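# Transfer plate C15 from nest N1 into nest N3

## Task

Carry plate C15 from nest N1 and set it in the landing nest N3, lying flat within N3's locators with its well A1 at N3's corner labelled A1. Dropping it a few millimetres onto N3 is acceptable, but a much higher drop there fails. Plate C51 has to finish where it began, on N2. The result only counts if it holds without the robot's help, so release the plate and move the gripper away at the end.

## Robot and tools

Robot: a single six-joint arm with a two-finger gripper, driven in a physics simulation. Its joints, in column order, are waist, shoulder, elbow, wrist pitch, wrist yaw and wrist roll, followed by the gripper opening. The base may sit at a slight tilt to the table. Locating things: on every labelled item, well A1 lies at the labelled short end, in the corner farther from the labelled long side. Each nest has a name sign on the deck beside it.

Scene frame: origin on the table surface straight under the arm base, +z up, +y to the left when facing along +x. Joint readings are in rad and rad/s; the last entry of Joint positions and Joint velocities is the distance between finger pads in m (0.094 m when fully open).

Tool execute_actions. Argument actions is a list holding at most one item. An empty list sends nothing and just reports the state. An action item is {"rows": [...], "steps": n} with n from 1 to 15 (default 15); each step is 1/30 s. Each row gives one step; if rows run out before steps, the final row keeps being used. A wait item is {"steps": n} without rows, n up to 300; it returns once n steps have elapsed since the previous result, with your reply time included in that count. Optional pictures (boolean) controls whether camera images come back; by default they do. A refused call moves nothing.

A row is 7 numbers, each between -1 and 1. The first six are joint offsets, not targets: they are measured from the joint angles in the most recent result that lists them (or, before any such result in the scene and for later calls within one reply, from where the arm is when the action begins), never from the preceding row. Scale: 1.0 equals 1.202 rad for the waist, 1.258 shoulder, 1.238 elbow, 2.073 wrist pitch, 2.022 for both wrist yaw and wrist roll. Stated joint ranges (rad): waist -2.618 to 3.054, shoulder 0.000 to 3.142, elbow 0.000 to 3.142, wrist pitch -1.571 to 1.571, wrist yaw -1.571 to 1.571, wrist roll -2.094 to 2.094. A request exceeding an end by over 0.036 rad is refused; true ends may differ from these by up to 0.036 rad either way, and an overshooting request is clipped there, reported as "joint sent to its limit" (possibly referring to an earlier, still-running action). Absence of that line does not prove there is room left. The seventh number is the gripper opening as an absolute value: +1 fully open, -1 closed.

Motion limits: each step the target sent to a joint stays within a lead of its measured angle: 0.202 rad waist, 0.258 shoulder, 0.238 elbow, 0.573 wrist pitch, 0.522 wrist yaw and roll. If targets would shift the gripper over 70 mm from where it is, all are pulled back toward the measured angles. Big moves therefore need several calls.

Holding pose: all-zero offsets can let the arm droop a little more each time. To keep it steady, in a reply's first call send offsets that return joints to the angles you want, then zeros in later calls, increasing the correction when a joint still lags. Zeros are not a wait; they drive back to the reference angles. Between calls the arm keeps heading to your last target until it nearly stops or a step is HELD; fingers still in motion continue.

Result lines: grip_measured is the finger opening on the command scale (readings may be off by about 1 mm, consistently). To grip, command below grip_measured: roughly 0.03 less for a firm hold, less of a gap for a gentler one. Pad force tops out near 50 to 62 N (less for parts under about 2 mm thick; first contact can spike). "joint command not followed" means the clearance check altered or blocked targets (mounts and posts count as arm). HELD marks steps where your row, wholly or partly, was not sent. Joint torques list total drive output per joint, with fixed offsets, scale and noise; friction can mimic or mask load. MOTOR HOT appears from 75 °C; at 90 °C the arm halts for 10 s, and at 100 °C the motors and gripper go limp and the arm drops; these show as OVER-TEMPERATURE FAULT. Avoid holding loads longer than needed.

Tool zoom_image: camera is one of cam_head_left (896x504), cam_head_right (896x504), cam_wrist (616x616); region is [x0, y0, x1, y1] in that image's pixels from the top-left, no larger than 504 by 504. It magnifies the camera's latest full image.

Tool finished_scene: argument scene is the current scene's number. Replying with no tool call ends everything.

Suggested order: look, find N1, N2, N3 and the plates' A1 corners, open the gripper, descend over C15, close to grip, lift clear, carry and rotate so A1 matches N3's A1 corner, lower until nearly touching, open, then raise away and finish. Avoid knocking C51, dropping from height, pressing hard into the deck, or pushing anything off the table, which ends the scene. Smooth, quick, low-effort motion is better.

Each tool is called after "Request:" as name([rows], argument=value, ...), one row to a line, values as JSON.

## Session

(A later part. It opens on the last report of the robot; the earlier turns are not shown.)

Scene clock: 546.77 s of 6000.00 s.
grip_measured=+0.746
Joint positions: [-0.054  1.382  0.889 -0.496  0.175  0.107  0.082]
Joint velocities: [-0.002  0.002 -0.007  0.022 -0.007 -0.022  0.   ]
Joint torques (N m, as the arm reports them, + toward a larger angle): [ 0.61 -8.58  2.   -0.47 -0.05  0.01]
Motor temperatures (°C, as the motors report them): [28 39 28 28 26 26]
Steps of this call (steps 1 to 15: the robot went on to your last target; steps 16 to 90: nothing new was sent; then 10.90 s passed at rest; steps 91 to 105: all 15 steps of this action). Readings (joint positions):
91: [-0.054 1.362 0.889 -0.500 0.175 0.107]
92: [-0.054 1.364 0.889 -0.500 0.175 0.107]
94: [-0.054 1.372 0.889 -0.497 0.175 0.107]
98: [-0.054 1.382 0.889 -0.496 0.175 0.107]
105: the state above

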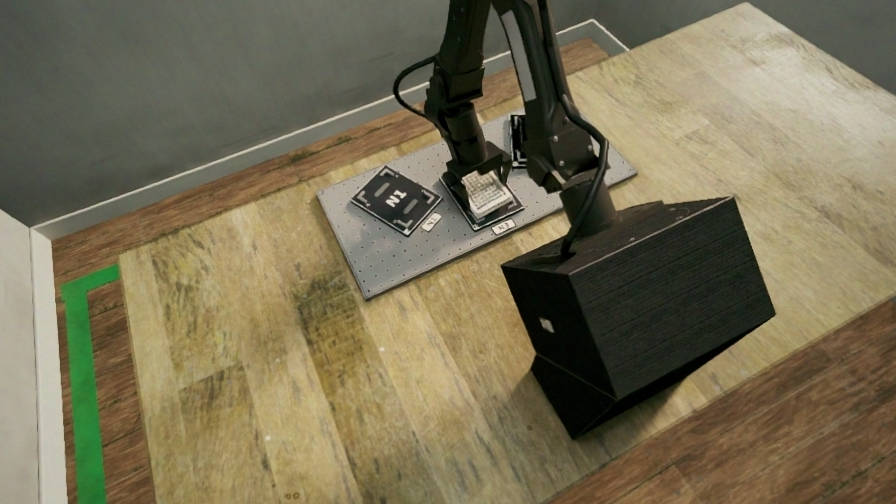

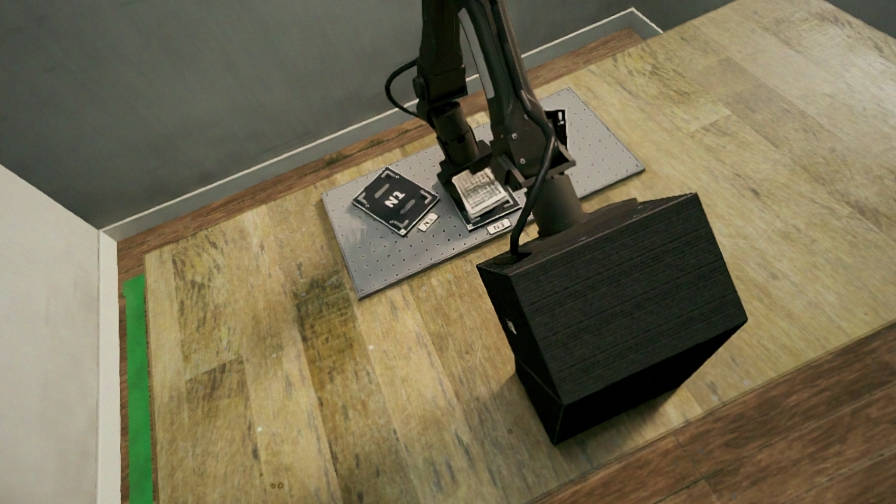

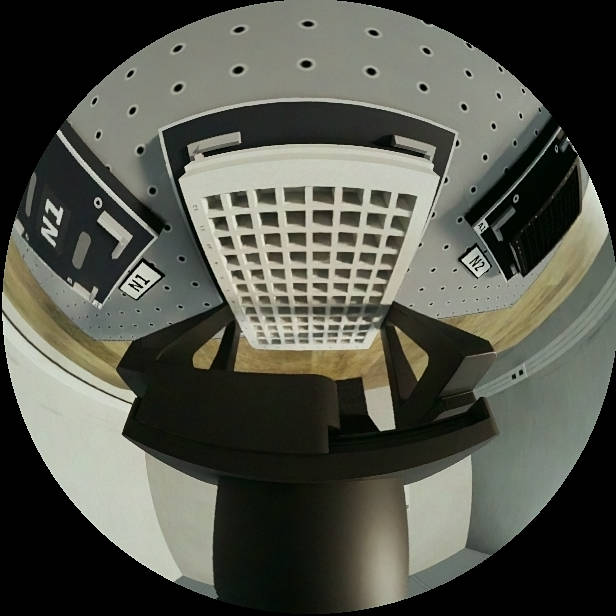

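Request:
execute_actions([
  {"rows":[[0,0,0,0.005,0,0,0.7],[0,0.004,0,0.01,0,0,0.7],[0,0.008,0,0.013,0,0,0.7],[0,0.014,0,0.013,0,0,0.7]]},
])

Request:
zoom_image(camera="cam_head_left", region=[430, 140, 540, 240])

Request:
zoom_image(camera="cam_wrist", region=[140, 80, 480, 260])

Scene clock: 565.53 s of 6000.00 s.
grip_measured=+0.746
Joint positions: [-0.054  1.391  0.889 -0.485  0.175  0.107  0.082]
Joint velocities: [-0.002  0.017 -0.007 -0.022 -0.007 -0.051 -0.   ]
Joint torques (N m, as the arm reports them, + toward a larger angle): [ 0.7  -8.07  1.79 -0.41  0.01 -0.03]
Motor temperatures (°C, as the motors report them): [28 37 28 28 26 26]
Steps of this call (steps 1 to 15: the robot went on to your last target; steps 16 to 90: nothing new was sent; then 15.27 s passed at rest; steps 91 to 105: all 15 steps of this action). Readings (joint positions):
91: [-0.054 1.382 0.889 -0.496 0.175 0.107]
92: [-0.054 1.382 0.889 -0.495 0.175 0.107]
94: [-0.054 1.383 0.889 -0.493 0.175 0.107]
98: [-0.054 1.391 0.889 -0.485 0.175 0.107]
105: the state above

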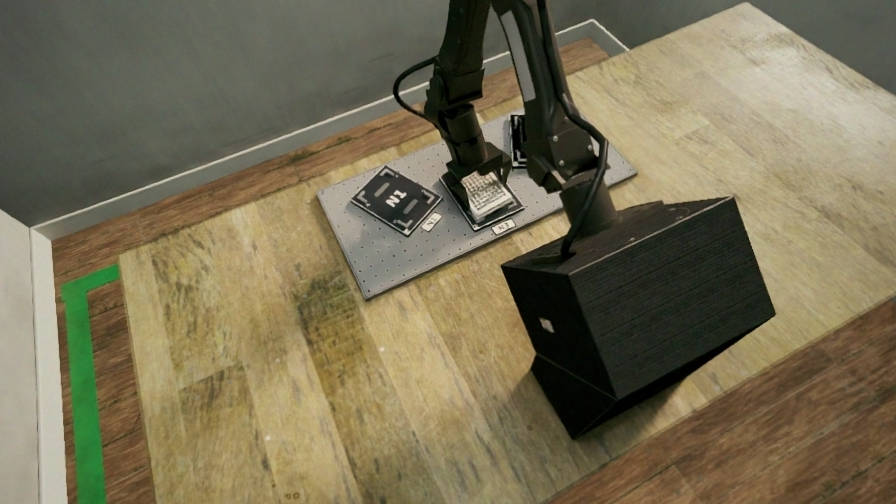

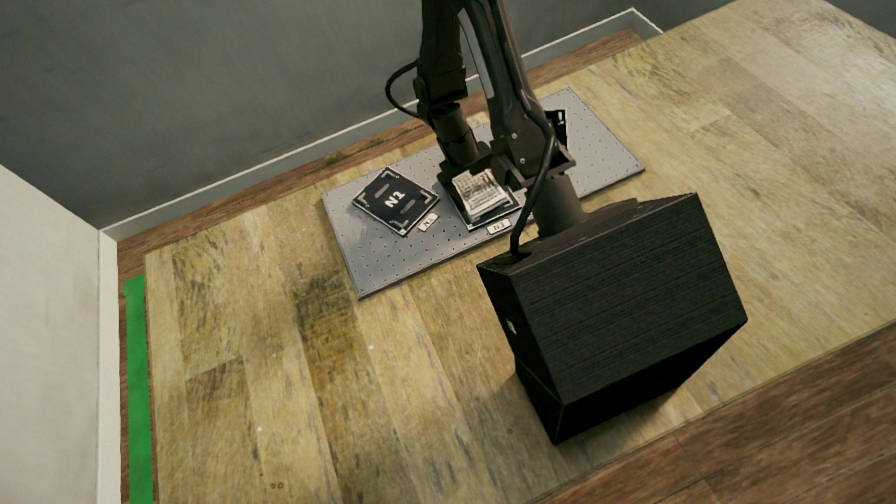

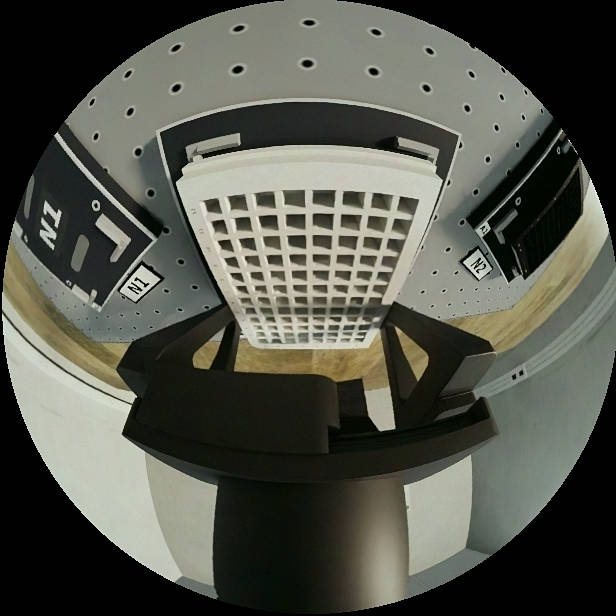

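Region (430, 140, 540, 240) of cam_head_left's 896x504 image, scaled by 4.582, with more detail than that image has; it fills the top 458 rows of this view, and the rest is white.

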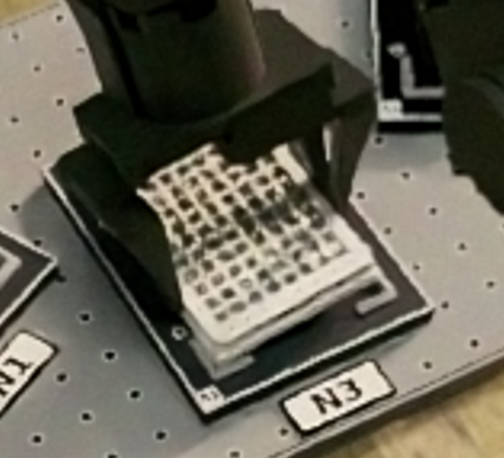

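Region (140, 80, 480, 260) of cam_wrist's 616x616 image, scaled by 1.482, with more detail than that image has; it fills the top 267 rows of this view, and the rest is white.

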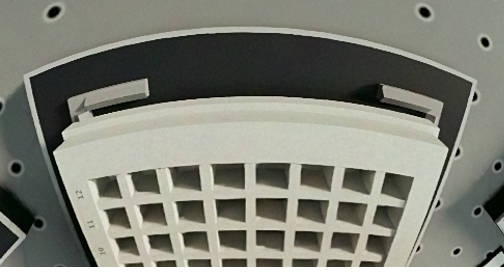

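Request:
execute_actions([
  {"rows":[[0,0,0,0.005,0,0,0.7],[0,0,0,0.01,0,0,0.7],[0,0,0,0.013,0,0,0.7]]},
])

Request:
zoom_image(camera="cam_head_left", region=[430, 140, 540, 240])

Request:
zoom_image(camera="cam_wrist", region=[140, 80, 480, 260])

Scene clock: 577.33 s of 6000.00 s.
grip_measured=+0.746
Joint positions: [-0.054  1.391  0.889 -0.484  0.175  0.107  0.082]
Joint velocities: [ 0.012  0.002 -0.002 -0.066  0.037  0.022 -0.001]
Joint torques (N m, as the arm reports them, + toward a larger angle): [ 0.53 -9.11  2.08 -0.33  0.04  0.05]
Motor temperatures (°C, as the motors report them): [28 37 28 28 26 26]
Steps of this call (steps 1 to 15: the robot went on to your last target; steps 16 to 90: nothing new was sent; then 8.30 s passed at rest; steps 91 to 105: all 15 steps of this action). Readings (joint positions):
91: [-0.054 1.391 0.889 -0.485 0.175 0.107]
92: [-0.054 1.391 0.889 -0.484 0.175 0.107]
94: [-0.054 1.391 0.889 -0.484 0.175 0.107]
98: [-0.054 1.391 0.889 -0.484 0.175 0.107]
105: the state above

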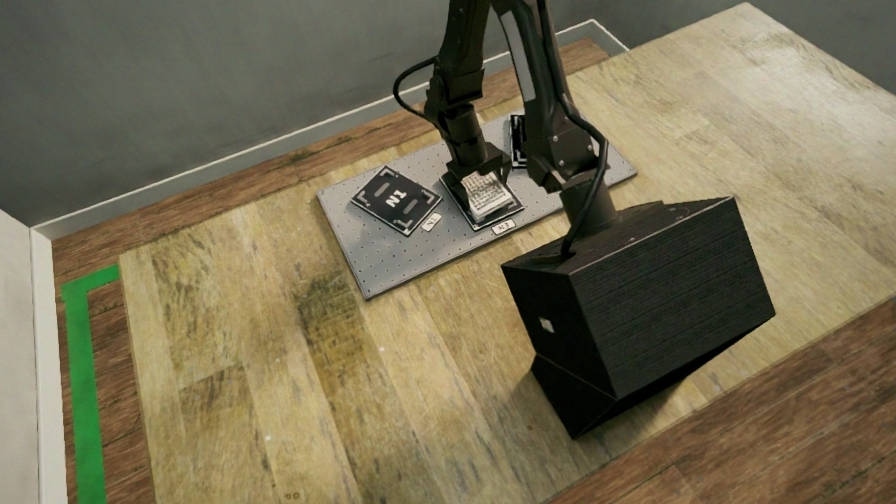

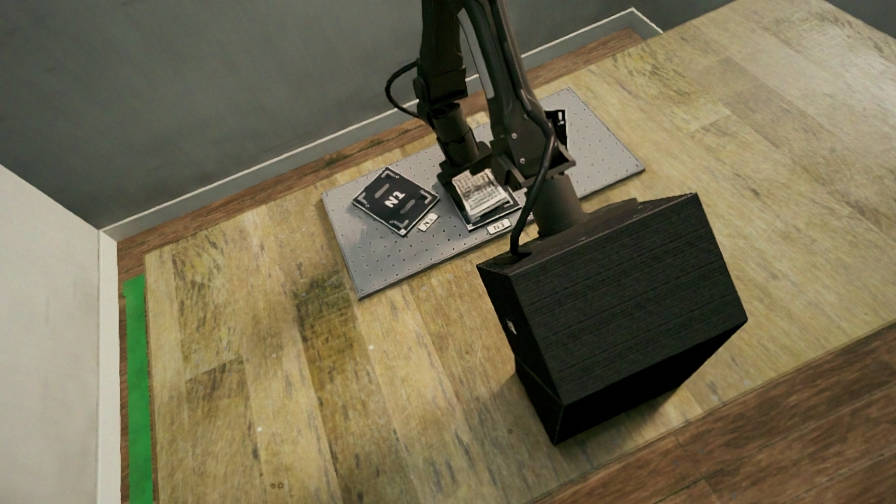

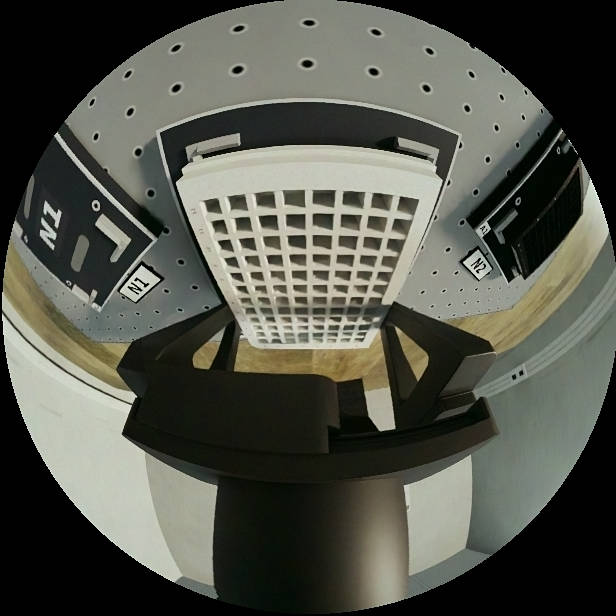

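Region (430, 140, 540, 240) of cam_head_left's 896x504 image, scaled by 4.582, with more detail than that image has; it fills the top 458 rows of this view, and the rest is white.

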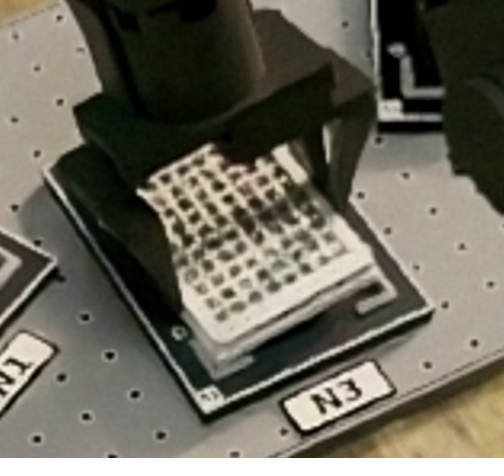

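Region (140, 80, 480, 260) of cam_wrist's 616x616 image, scaled by 1.482, with more detail than that image has; it fills the top 267 rows of this view, and the rest is white.

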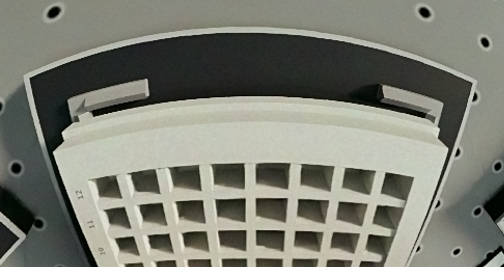

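Request:
execute_actions([
  {"rows":[[0,0,0.01,0,0,0,0.7],[0,0,0.02,0,0,0,0.7],[0,0,0.027,0,0,0,0.7]]},
])

Request:
zoom_image(camera="cam_head_left", region=[430, 140, 540, 240])

Request:
zoom_image(camera="cam_wrist", region=[140, 80, 480, 260])

Scene clock: 591.83 s of 6000.00 s.
grip_measured=+0.746
Joint positions: [-0.054  1.391  0.898 -0.487  0.175  0.107  0.082]
Joint velocities: [-0.012  0.002 -0.002  0.007 -0.007 -0.037  0.001]
Joint torques (N m, as the arm reports them, + toward a larger angle): [ 0.73 -8.91  3.6  -0.56 -0.05  0.  ]
Motor temperatures (°C, as the motors report them): [28 37 28 28 26 26]
Steps of this call (steps 1 to 15: the robot went on to your last target; steps 16 to 90: nothing new was sent; then 11.00 s passed at rest; steps 91 to 105: all 15 steps of this action). Readings (joint positions):
91: [-0.054 1.391 0.889 -0.484 0.175 0.107]
92: [-0.054 1.391 0.889 -0.484 0.175 0.107]
94: [-0.054 1.391 0.891 -0.486 0.175 0.107]
98: [-0.054 1.391 0.898 -0.487 0.175 0.107]
105: the state above

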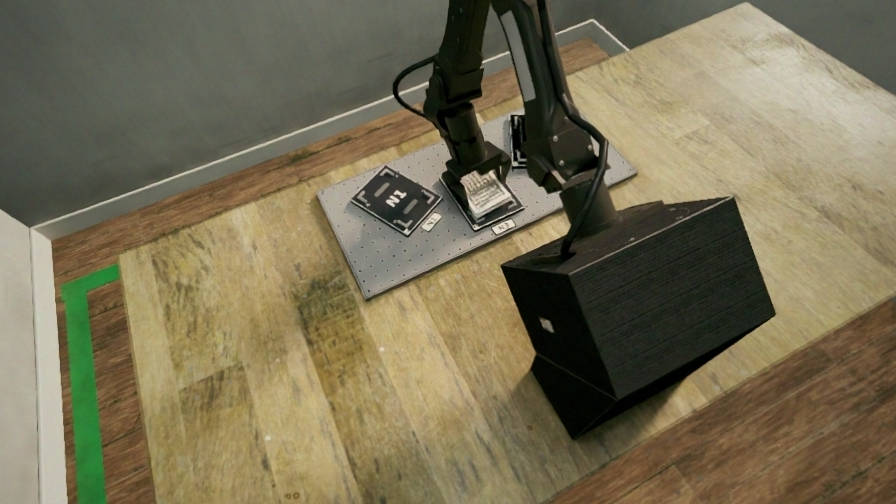

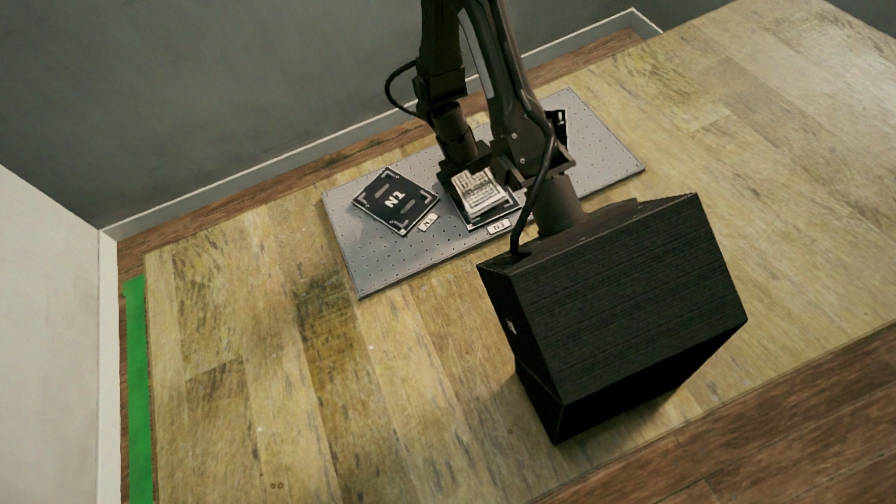

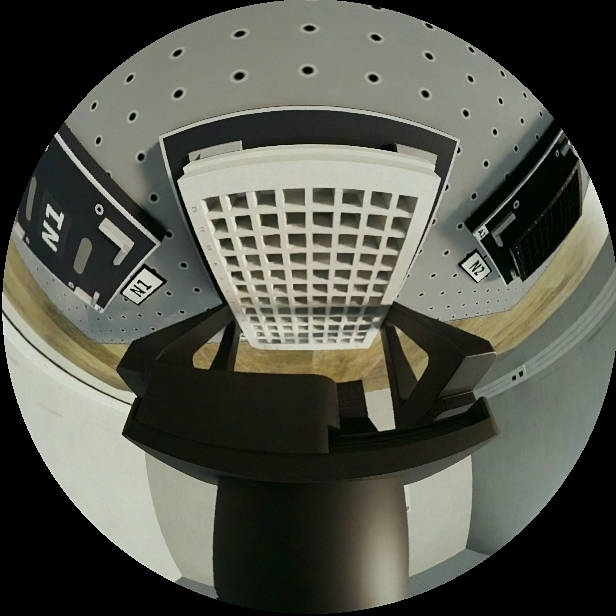

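Region (430, 140, 540, 240) of cam_head_left's 896x504 image, scaled by 4.582, with more detail than that image has; it fills the top 458 rows of this view, and the rest is white.

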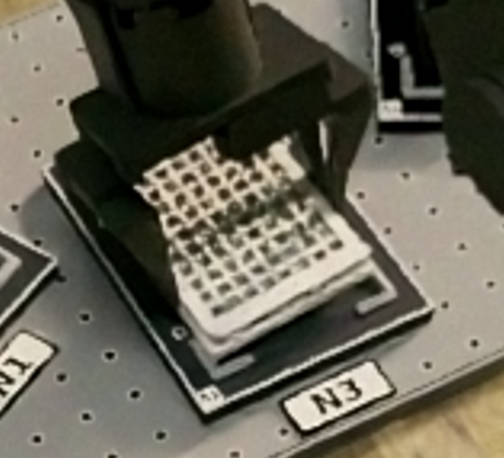

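Region (140, 80, 480, 260) of cam_wrist's 616x616 image, scaled by 1.482, with more detail than that image has; it fills the top 267 rows of this view, and the rest is white.

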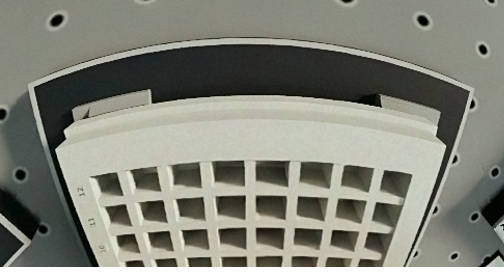

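Request:
execute_actions([
  {"rows":[[0,0.006,0,0,0,0,0.7],[0,0.012,0,0,0,0,0.7],[0,0.017,0,0,0,0,0.7]]},
])

Request:
zoom_image(camera="cam_head_left", region=[430, 140, 540, 240])

Request:
zoom_image(camera="cam_wrist", region=[140, 80, 480, 260])

Scene clock: 601.40 s of 6000.00 s.
grip_measured=+0.746
Joint positions: [-0.054  1.396  0.898 -0.487  0.175  0.105  0.082]
Joint velocities: [ 0.017 -0.012 -0.002  0.051 -0.037 -0.007  0.001]
Joint torques (N m, as the arm reports them, + toward a larger angle): [ 0.68 -7.33  1.91 -0.58  0.02  0.03]
Motor temperatures (°C, as the motors report them): [28 37 28 28 26 26]
Steps of this call (steps 1 to 15: the robot went on to your last target; steps 16 to 90: nothing new was sent; then 6.07 s passed at rest; steps 91 to 105: all 15 steps of this action). Readings (joint positions):
91: [-0.054 1.391 0.898 -0.487 0.175 0.107]
92: [-0.054 1.392 0.898 -0.487 0.175 0.107]
94: [-0.054 1.396 0.898 -0.487 0.175 0.106]
98: [-0.054 1.396 0.898 -0.487 0.175 0.105]
105: the state above

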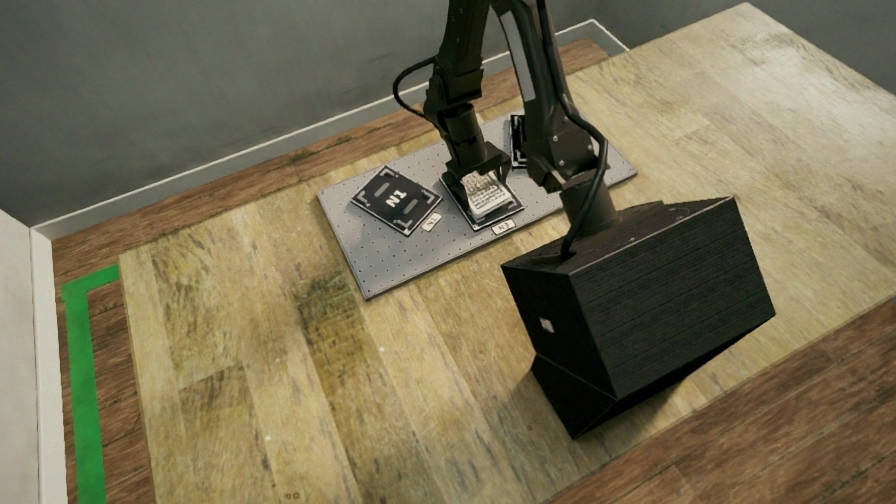

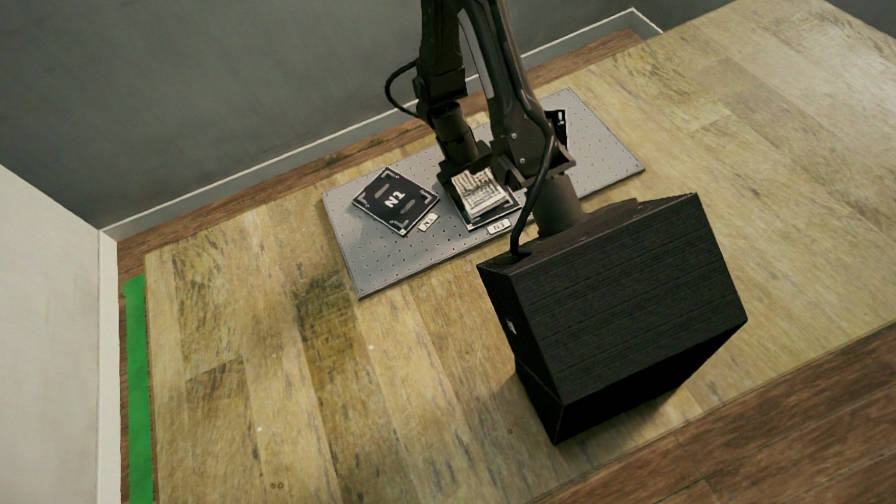

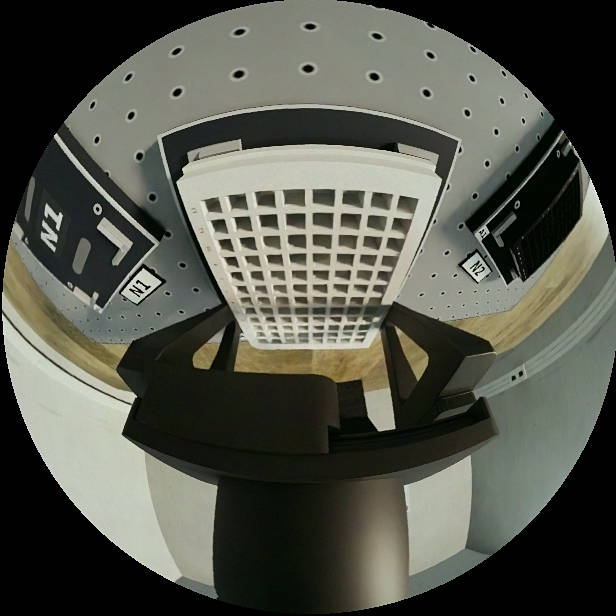

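Region (430, 140, 540, 240) of cam_head_left's 896x504 image, scaled by 4.582, with more detail than that image has; it fills the top 458 rows of this view, and the rest is white.

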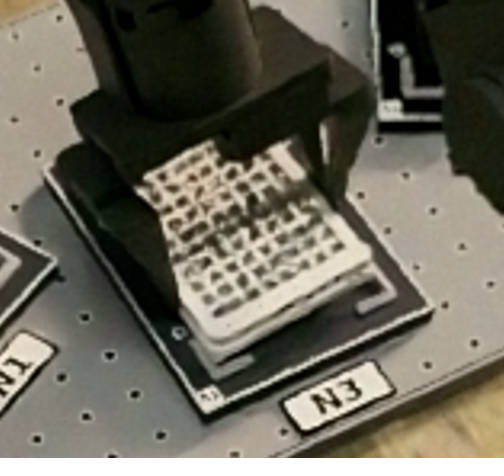

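Region (140, 80, 480, 260) of cam_wrist's 616x616 image, scaled by 1.482, with more detail than that image has; it fills the top 267 rows of this view, and the rest is white.

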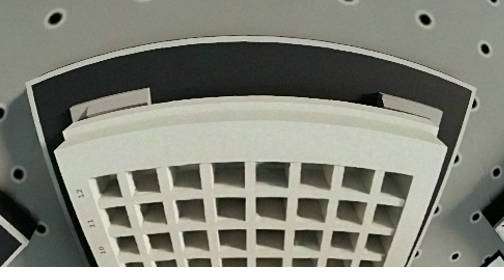

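Request:
execute_actions([
  {"rows":[[0,-0.012,0,0,0,0,0.7],[-0.005,-0.012,0,0,0,0,0.7],[-0.011,-0.012,0,0,0,0,0.7],[-0.011,-0.006,0,0,0,0,0.7],[-0.011,0,0,0,0,0,0.7],[-0.011,0.008,0,0,0,0,0.7]]},
])

Request:
zoom_image(camera="cam_head_left", region=[430, 140, 540, 240])

Request:
zoom_image(camera="cam_wrist", region=[140, 80, 480, 260])

Scene clock: 612.33 s of 6000.00 s.
grip_measured=+0.746
Joint positions: [-0.056  1.396  0.898 -0.487  0.175  0.103  0.082]
Joint velocities: [-0.007  0.002  0.002 -0.022 -0.037  0.051 -0.001]
Joint torques (N m, as the arm reports them, + toward a larger angle): [-0.14 -8.03  1.84 -0.59 -0.03  0.06]
Motor temperatures (°C, as the motors report them): [28 37 28 28 26 26]
Steps of this call (steps 1 to 15: the robot went on to your last target; steps 16 to 90: nothing new was sent; then 7.43 s passed at rest; steps 91 to 105: all 15 steps of this action). Readings (joint positions):
91: [-0.054 1.396 0.898 -0.487 0.175 0.105]
92: [-0.054 1.396 0.898 -0.487 0.175 0.105]
94: [-0.056 1.396 0.898 -0.487 0.175 0.104]
98: [-0.056 1.396 0.898 -0.487 0.175 0.103]
105: the state above

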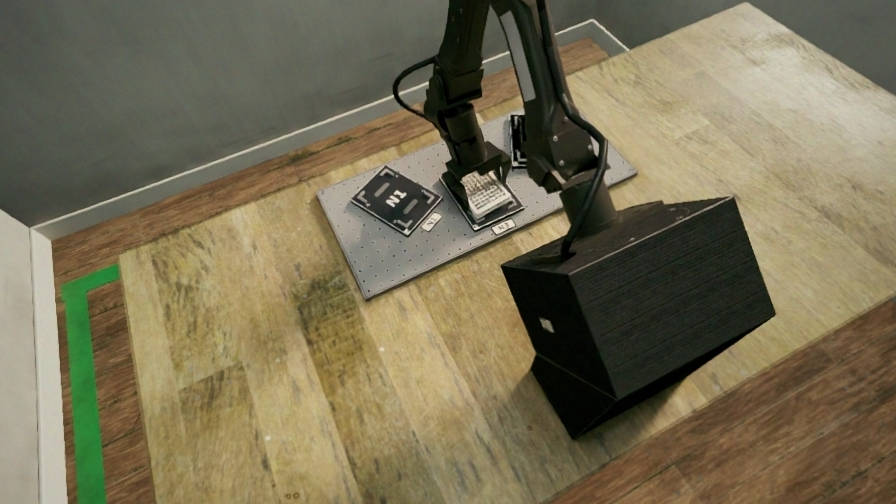

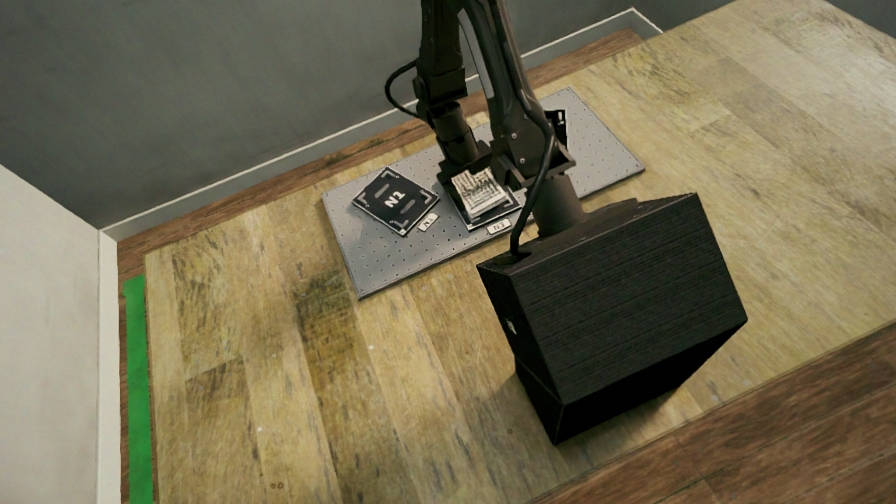

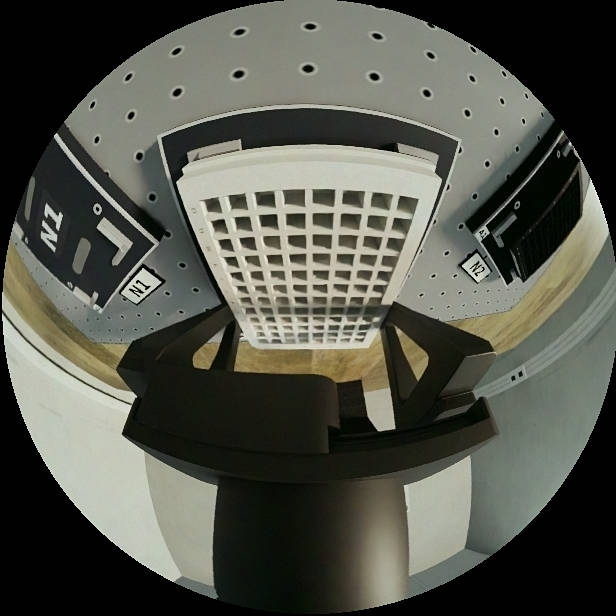

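Region (430, 140, 540, 240) of cam_head_left's 896x504 image, scaled by 4.582, with more detail than that image has; it fills the top 458 rows of this view, and the rest is white.

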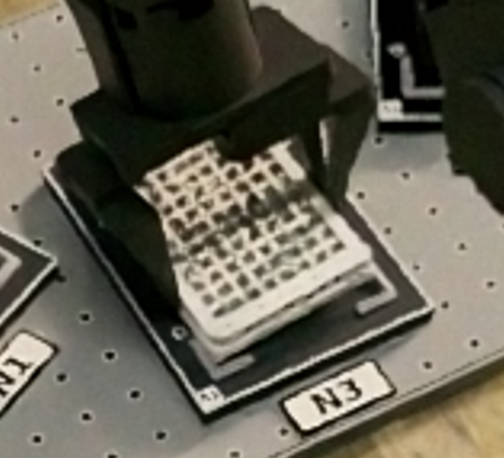

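Region (140, 80, 480, 260) of cam_wrist's 616x616 image, scaled by 1.482, with more detail than that image has; it fills the top 267 rows of this view, and the rest is white.

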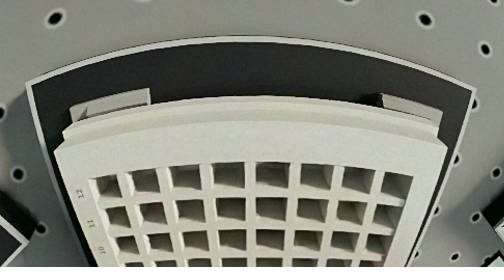

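Request:
execute_actions([
  {"rows":[[0,-0.01,0,0,0,0,0.7],[0,-0.02,0,0,0,0,0.7],[0,-0.026,0,0,0,0,0.7],[0,-0.026,0,0,0,0,0.7],[0,-0.026,0,0,0,0,0.7],[-0.005,-0.026,0,-0.004,0,0,0.7],[-0.011,-0.026,0,-0.008,0,0,0.7]]},
])

Request:
zoom_image(camera="cam_head_left", region=[430, 140, 540, 240])

Request:
zoom_image(camera="cam_wrist", region=[140, 80, 480, 260])

Scene clock: 625.30 s of 6000.00 s.
grip_measured=+0.746
Joint positions: [-0.056  1.386  0.898 -0.495  0.174  0.102  0.082]
Joint velocities: [-0.017 -0.012 -0.007  0.051 -0.007  0.022  0.   ]
Joint torques (N m, as the arm reports them, + toward a larger angle): [ -0.47 -11.08   1.96  -0.71   0.05   0.01]
Motor temperatures (°C, as the motors report them): [28 37 28 28 26 26]
Steps of this call (steps 1 to 15: the robot went on to your last target; steps 16 to 90: nothing new was sent; then 9.47 s passed at rest; steps 91 to 105: all 15 steps of this action). Readings (joint positions):
91: [-0.056 1.396 0.898 -0.487 0.175 0.103]
92: [-0.056 1.394 0.898 -0.487 0.175 0.103]
94: [-0.056 1.390 0.898 -0.488 0.174 0.103]
98: [-0.056 1.386 0.898 -0.494 0.174 0.102]
105: the state above

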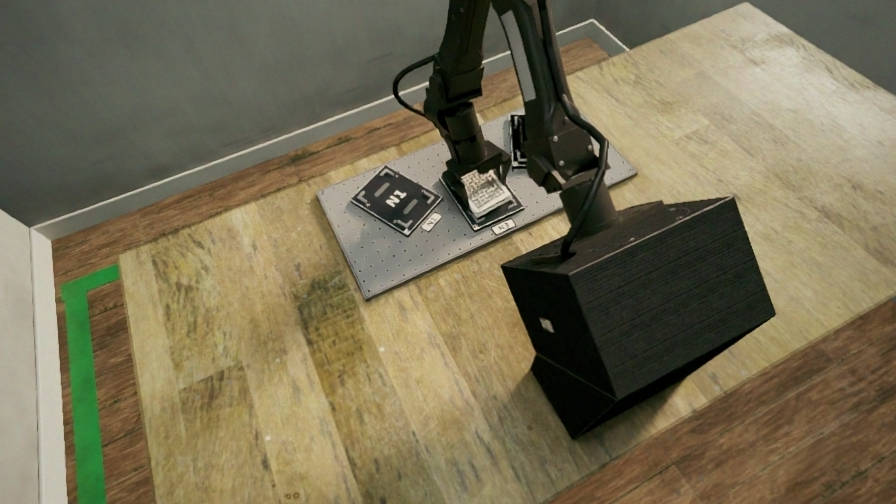

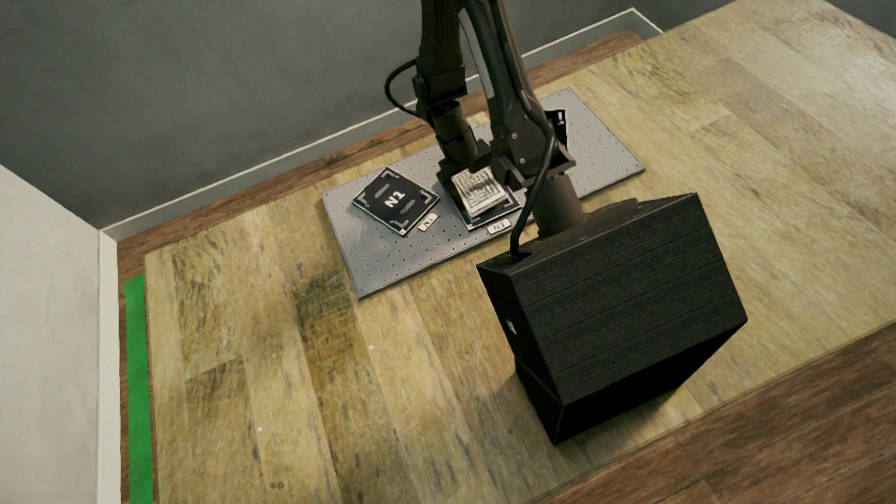

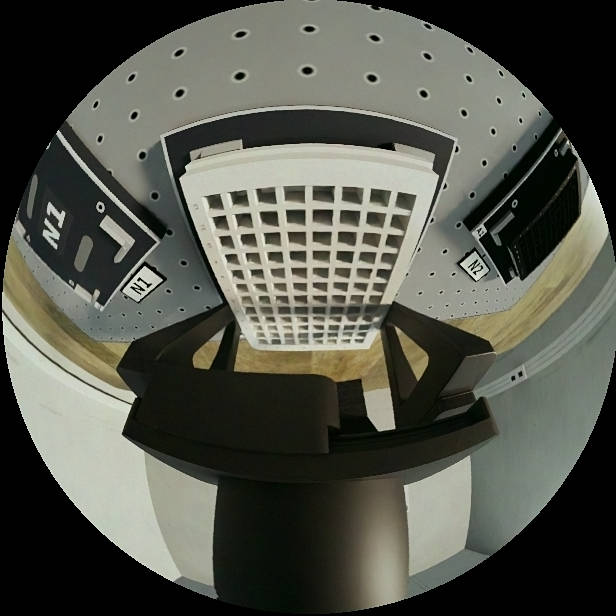

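Region (430, 140, 540, 240) of cam_head_left's 896x504 image, scaled by 4.582, with more detail than that image has; it fills the top 458 rows of this view, and the rest is white.

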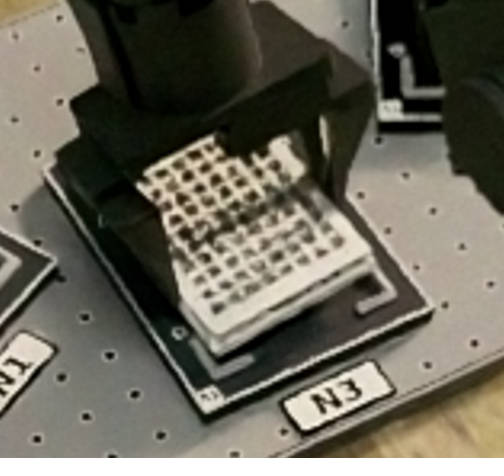

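Region (140, 80, 480, 260) of cam_wrist's 616x616 image, scaled by 1.482, with more detail than that image has; it fills the top 267 rows of this view, and the rest is white.

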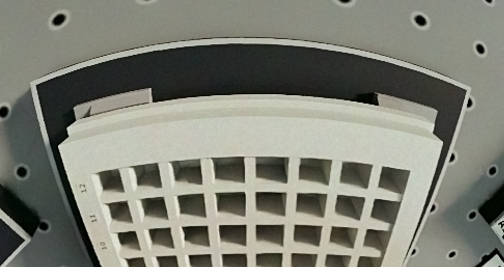

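Request:
execute_actions([
  {"rows":[[0,0,0,0,0.004,0,0.7],[0,0,0,0,0.008,0,0.7]]},
])

Request:
zoom_image(camera="cam_wrist", region=[140, 80, 480, 260])

Scene clock: 643.50 s of 6000.00 s.
grip_measured=+0.746
Joint positions: [-0.056  1.386  0.898 -0.495  0.174  0.102  0.082]
Joint velocities: [-0.007  0.007  0.002 -0.066  0.066 -0.037 -0.002]
Joint torques (N m, as the arm reports them, + toward a larger angle): [ 0.56 -9.07  1.79 -0.6   0.11  0.04]
Motor temperatures (°C, as the motors report them): [28 39 28 28 26 26]
Steps of this call (steps 1 to 15: the robot went on to your last target; steps 16 to 90: nothing new was sent; then 14.70 s passed at rest; steps 91 to 105: all 15 steps of this action). Readings (joint positions):
91: [-0.056 1.386 0.898 -0.495 0.174 0.102]
92: [-0.056 1.386 0.898 -0.495 0.174 0.102]
94: [-0.056 1.386 0.898 -0.495 0.174 0.102]
98: [-0.056 1.386 0.898 -0.495 0.174 0.102]
105: the state above

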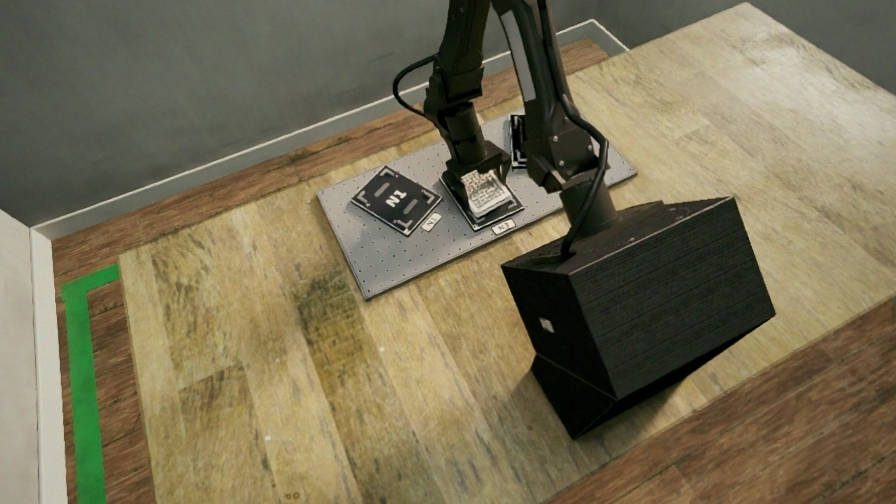

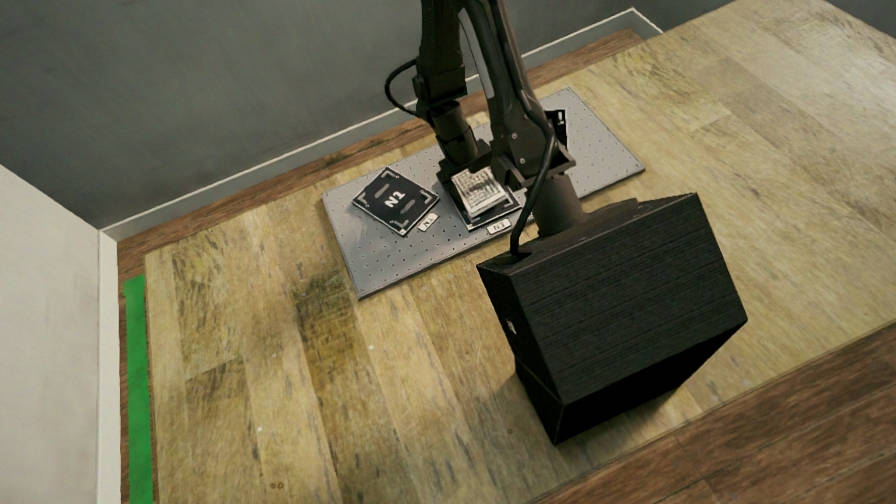

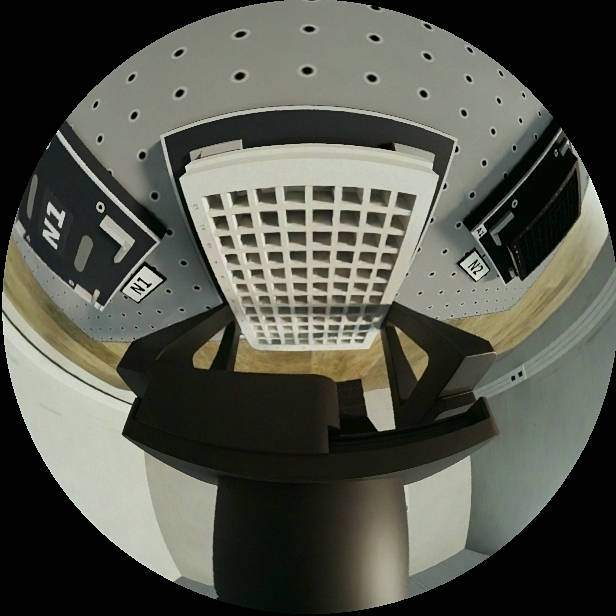

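Region (140, 80, 480, 260) of cam_wrist's 616x616 image, scaled by 1.482, with more detail than that image has; it fills the top 267 rows of this view, and the rest is white.

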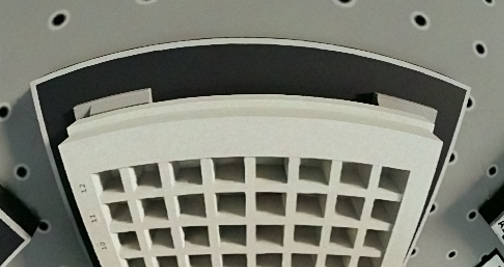

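Request:
execute_actions([
  {"rows":[[0,-0.012,0,0,0,0,0.7],[0,-0.022,0,0,0,0,0.7],[0,-0.022,0,0,0,0,0.7],[0,-0.022,0,0,0,0,0.7],[-0.008,-0.022,0,0,0,0,0.7],[-0.016,-0.022,0,0,0,0,0.7]]},
])

Request:
zoom_image(camera="cam_wrist", region=[140, 80, 480, 260])

Request:
zoom_image(camera="cam_head_left", region=[430, 140, 540, 240])

Scene clock: 651.30 s of 6000.00 s.
grip_measured=+0.746
Joint positions: [-0.061  1.386  0.898 -0.495  0.166  0.1    0.082]
Joint velocities: [-0.002 -0.007 -0.002  0.007  0.007 -0.022 -0.001]
Joint torques (N m, as the arm reports them, + toward a larger angle): [ -0.49 -11.63   1.96  -0.6    0.07   0.  ]
Motor temperatures (°C, as the motors report them): [28 38 28 28 26 26]
Steps of this call (steps 1 to 15: the robot went on to your last target; steps 16 to 90: nothing new was sent; then 4.30 s passed at rest; steps 91 to 105: all 15 steps of this action). Readings (joint positions):
91: [-0.056 1.386 0.898 -0.495 0.174 0.102]
92: [-0.056 1.386 0.898 -0.495 0.174 0.102]
94: [-0.056 1.386 0.898 -0.495 0.174 0.102]
98: [-0.059 1.386 0.898 -0.495 0.170 0.101]
105: the state above

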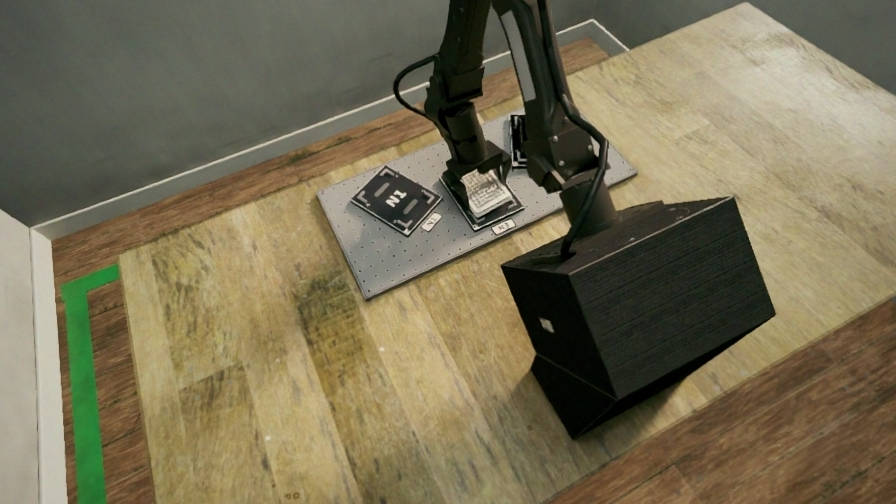

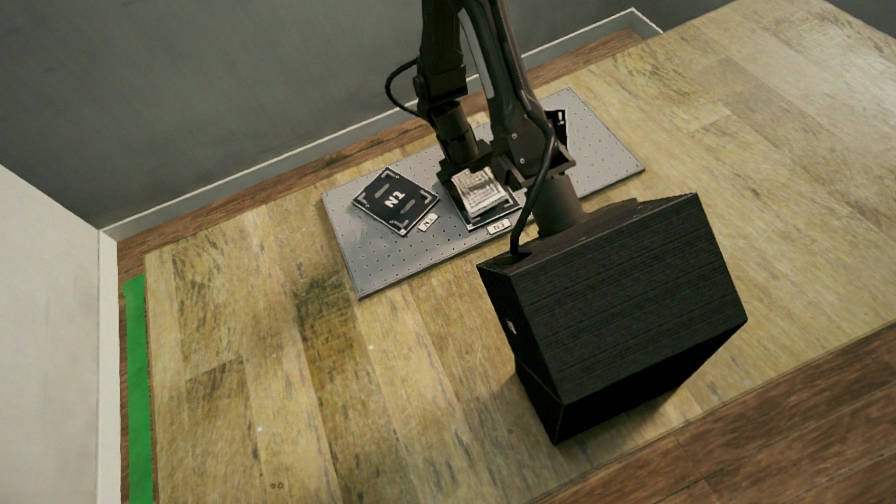

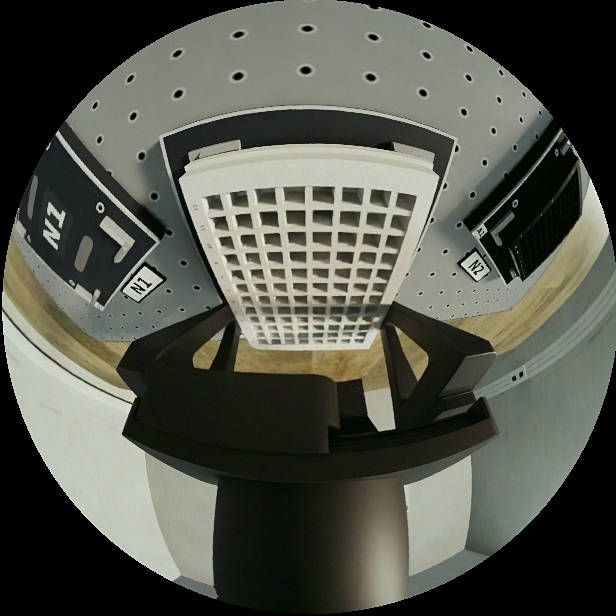

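Region (140, 80, 480, 260) of cam_wrist's 616x616 image, scaled by 1.482, with more detail than that image has; it fills the top 267 rows of this view, and the rest is white.

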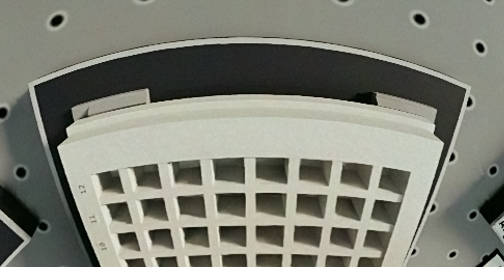

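Region (430, 140, 540, 240) of cam_head_left's 896x504 image, scaled by 4.582, with more detail than that image has; it fills the top 458 rows of this view, and the rest is white.

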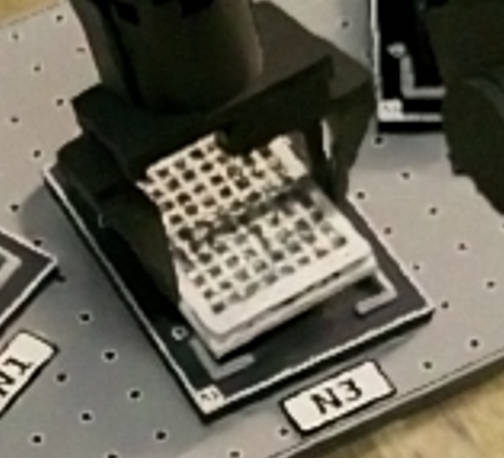

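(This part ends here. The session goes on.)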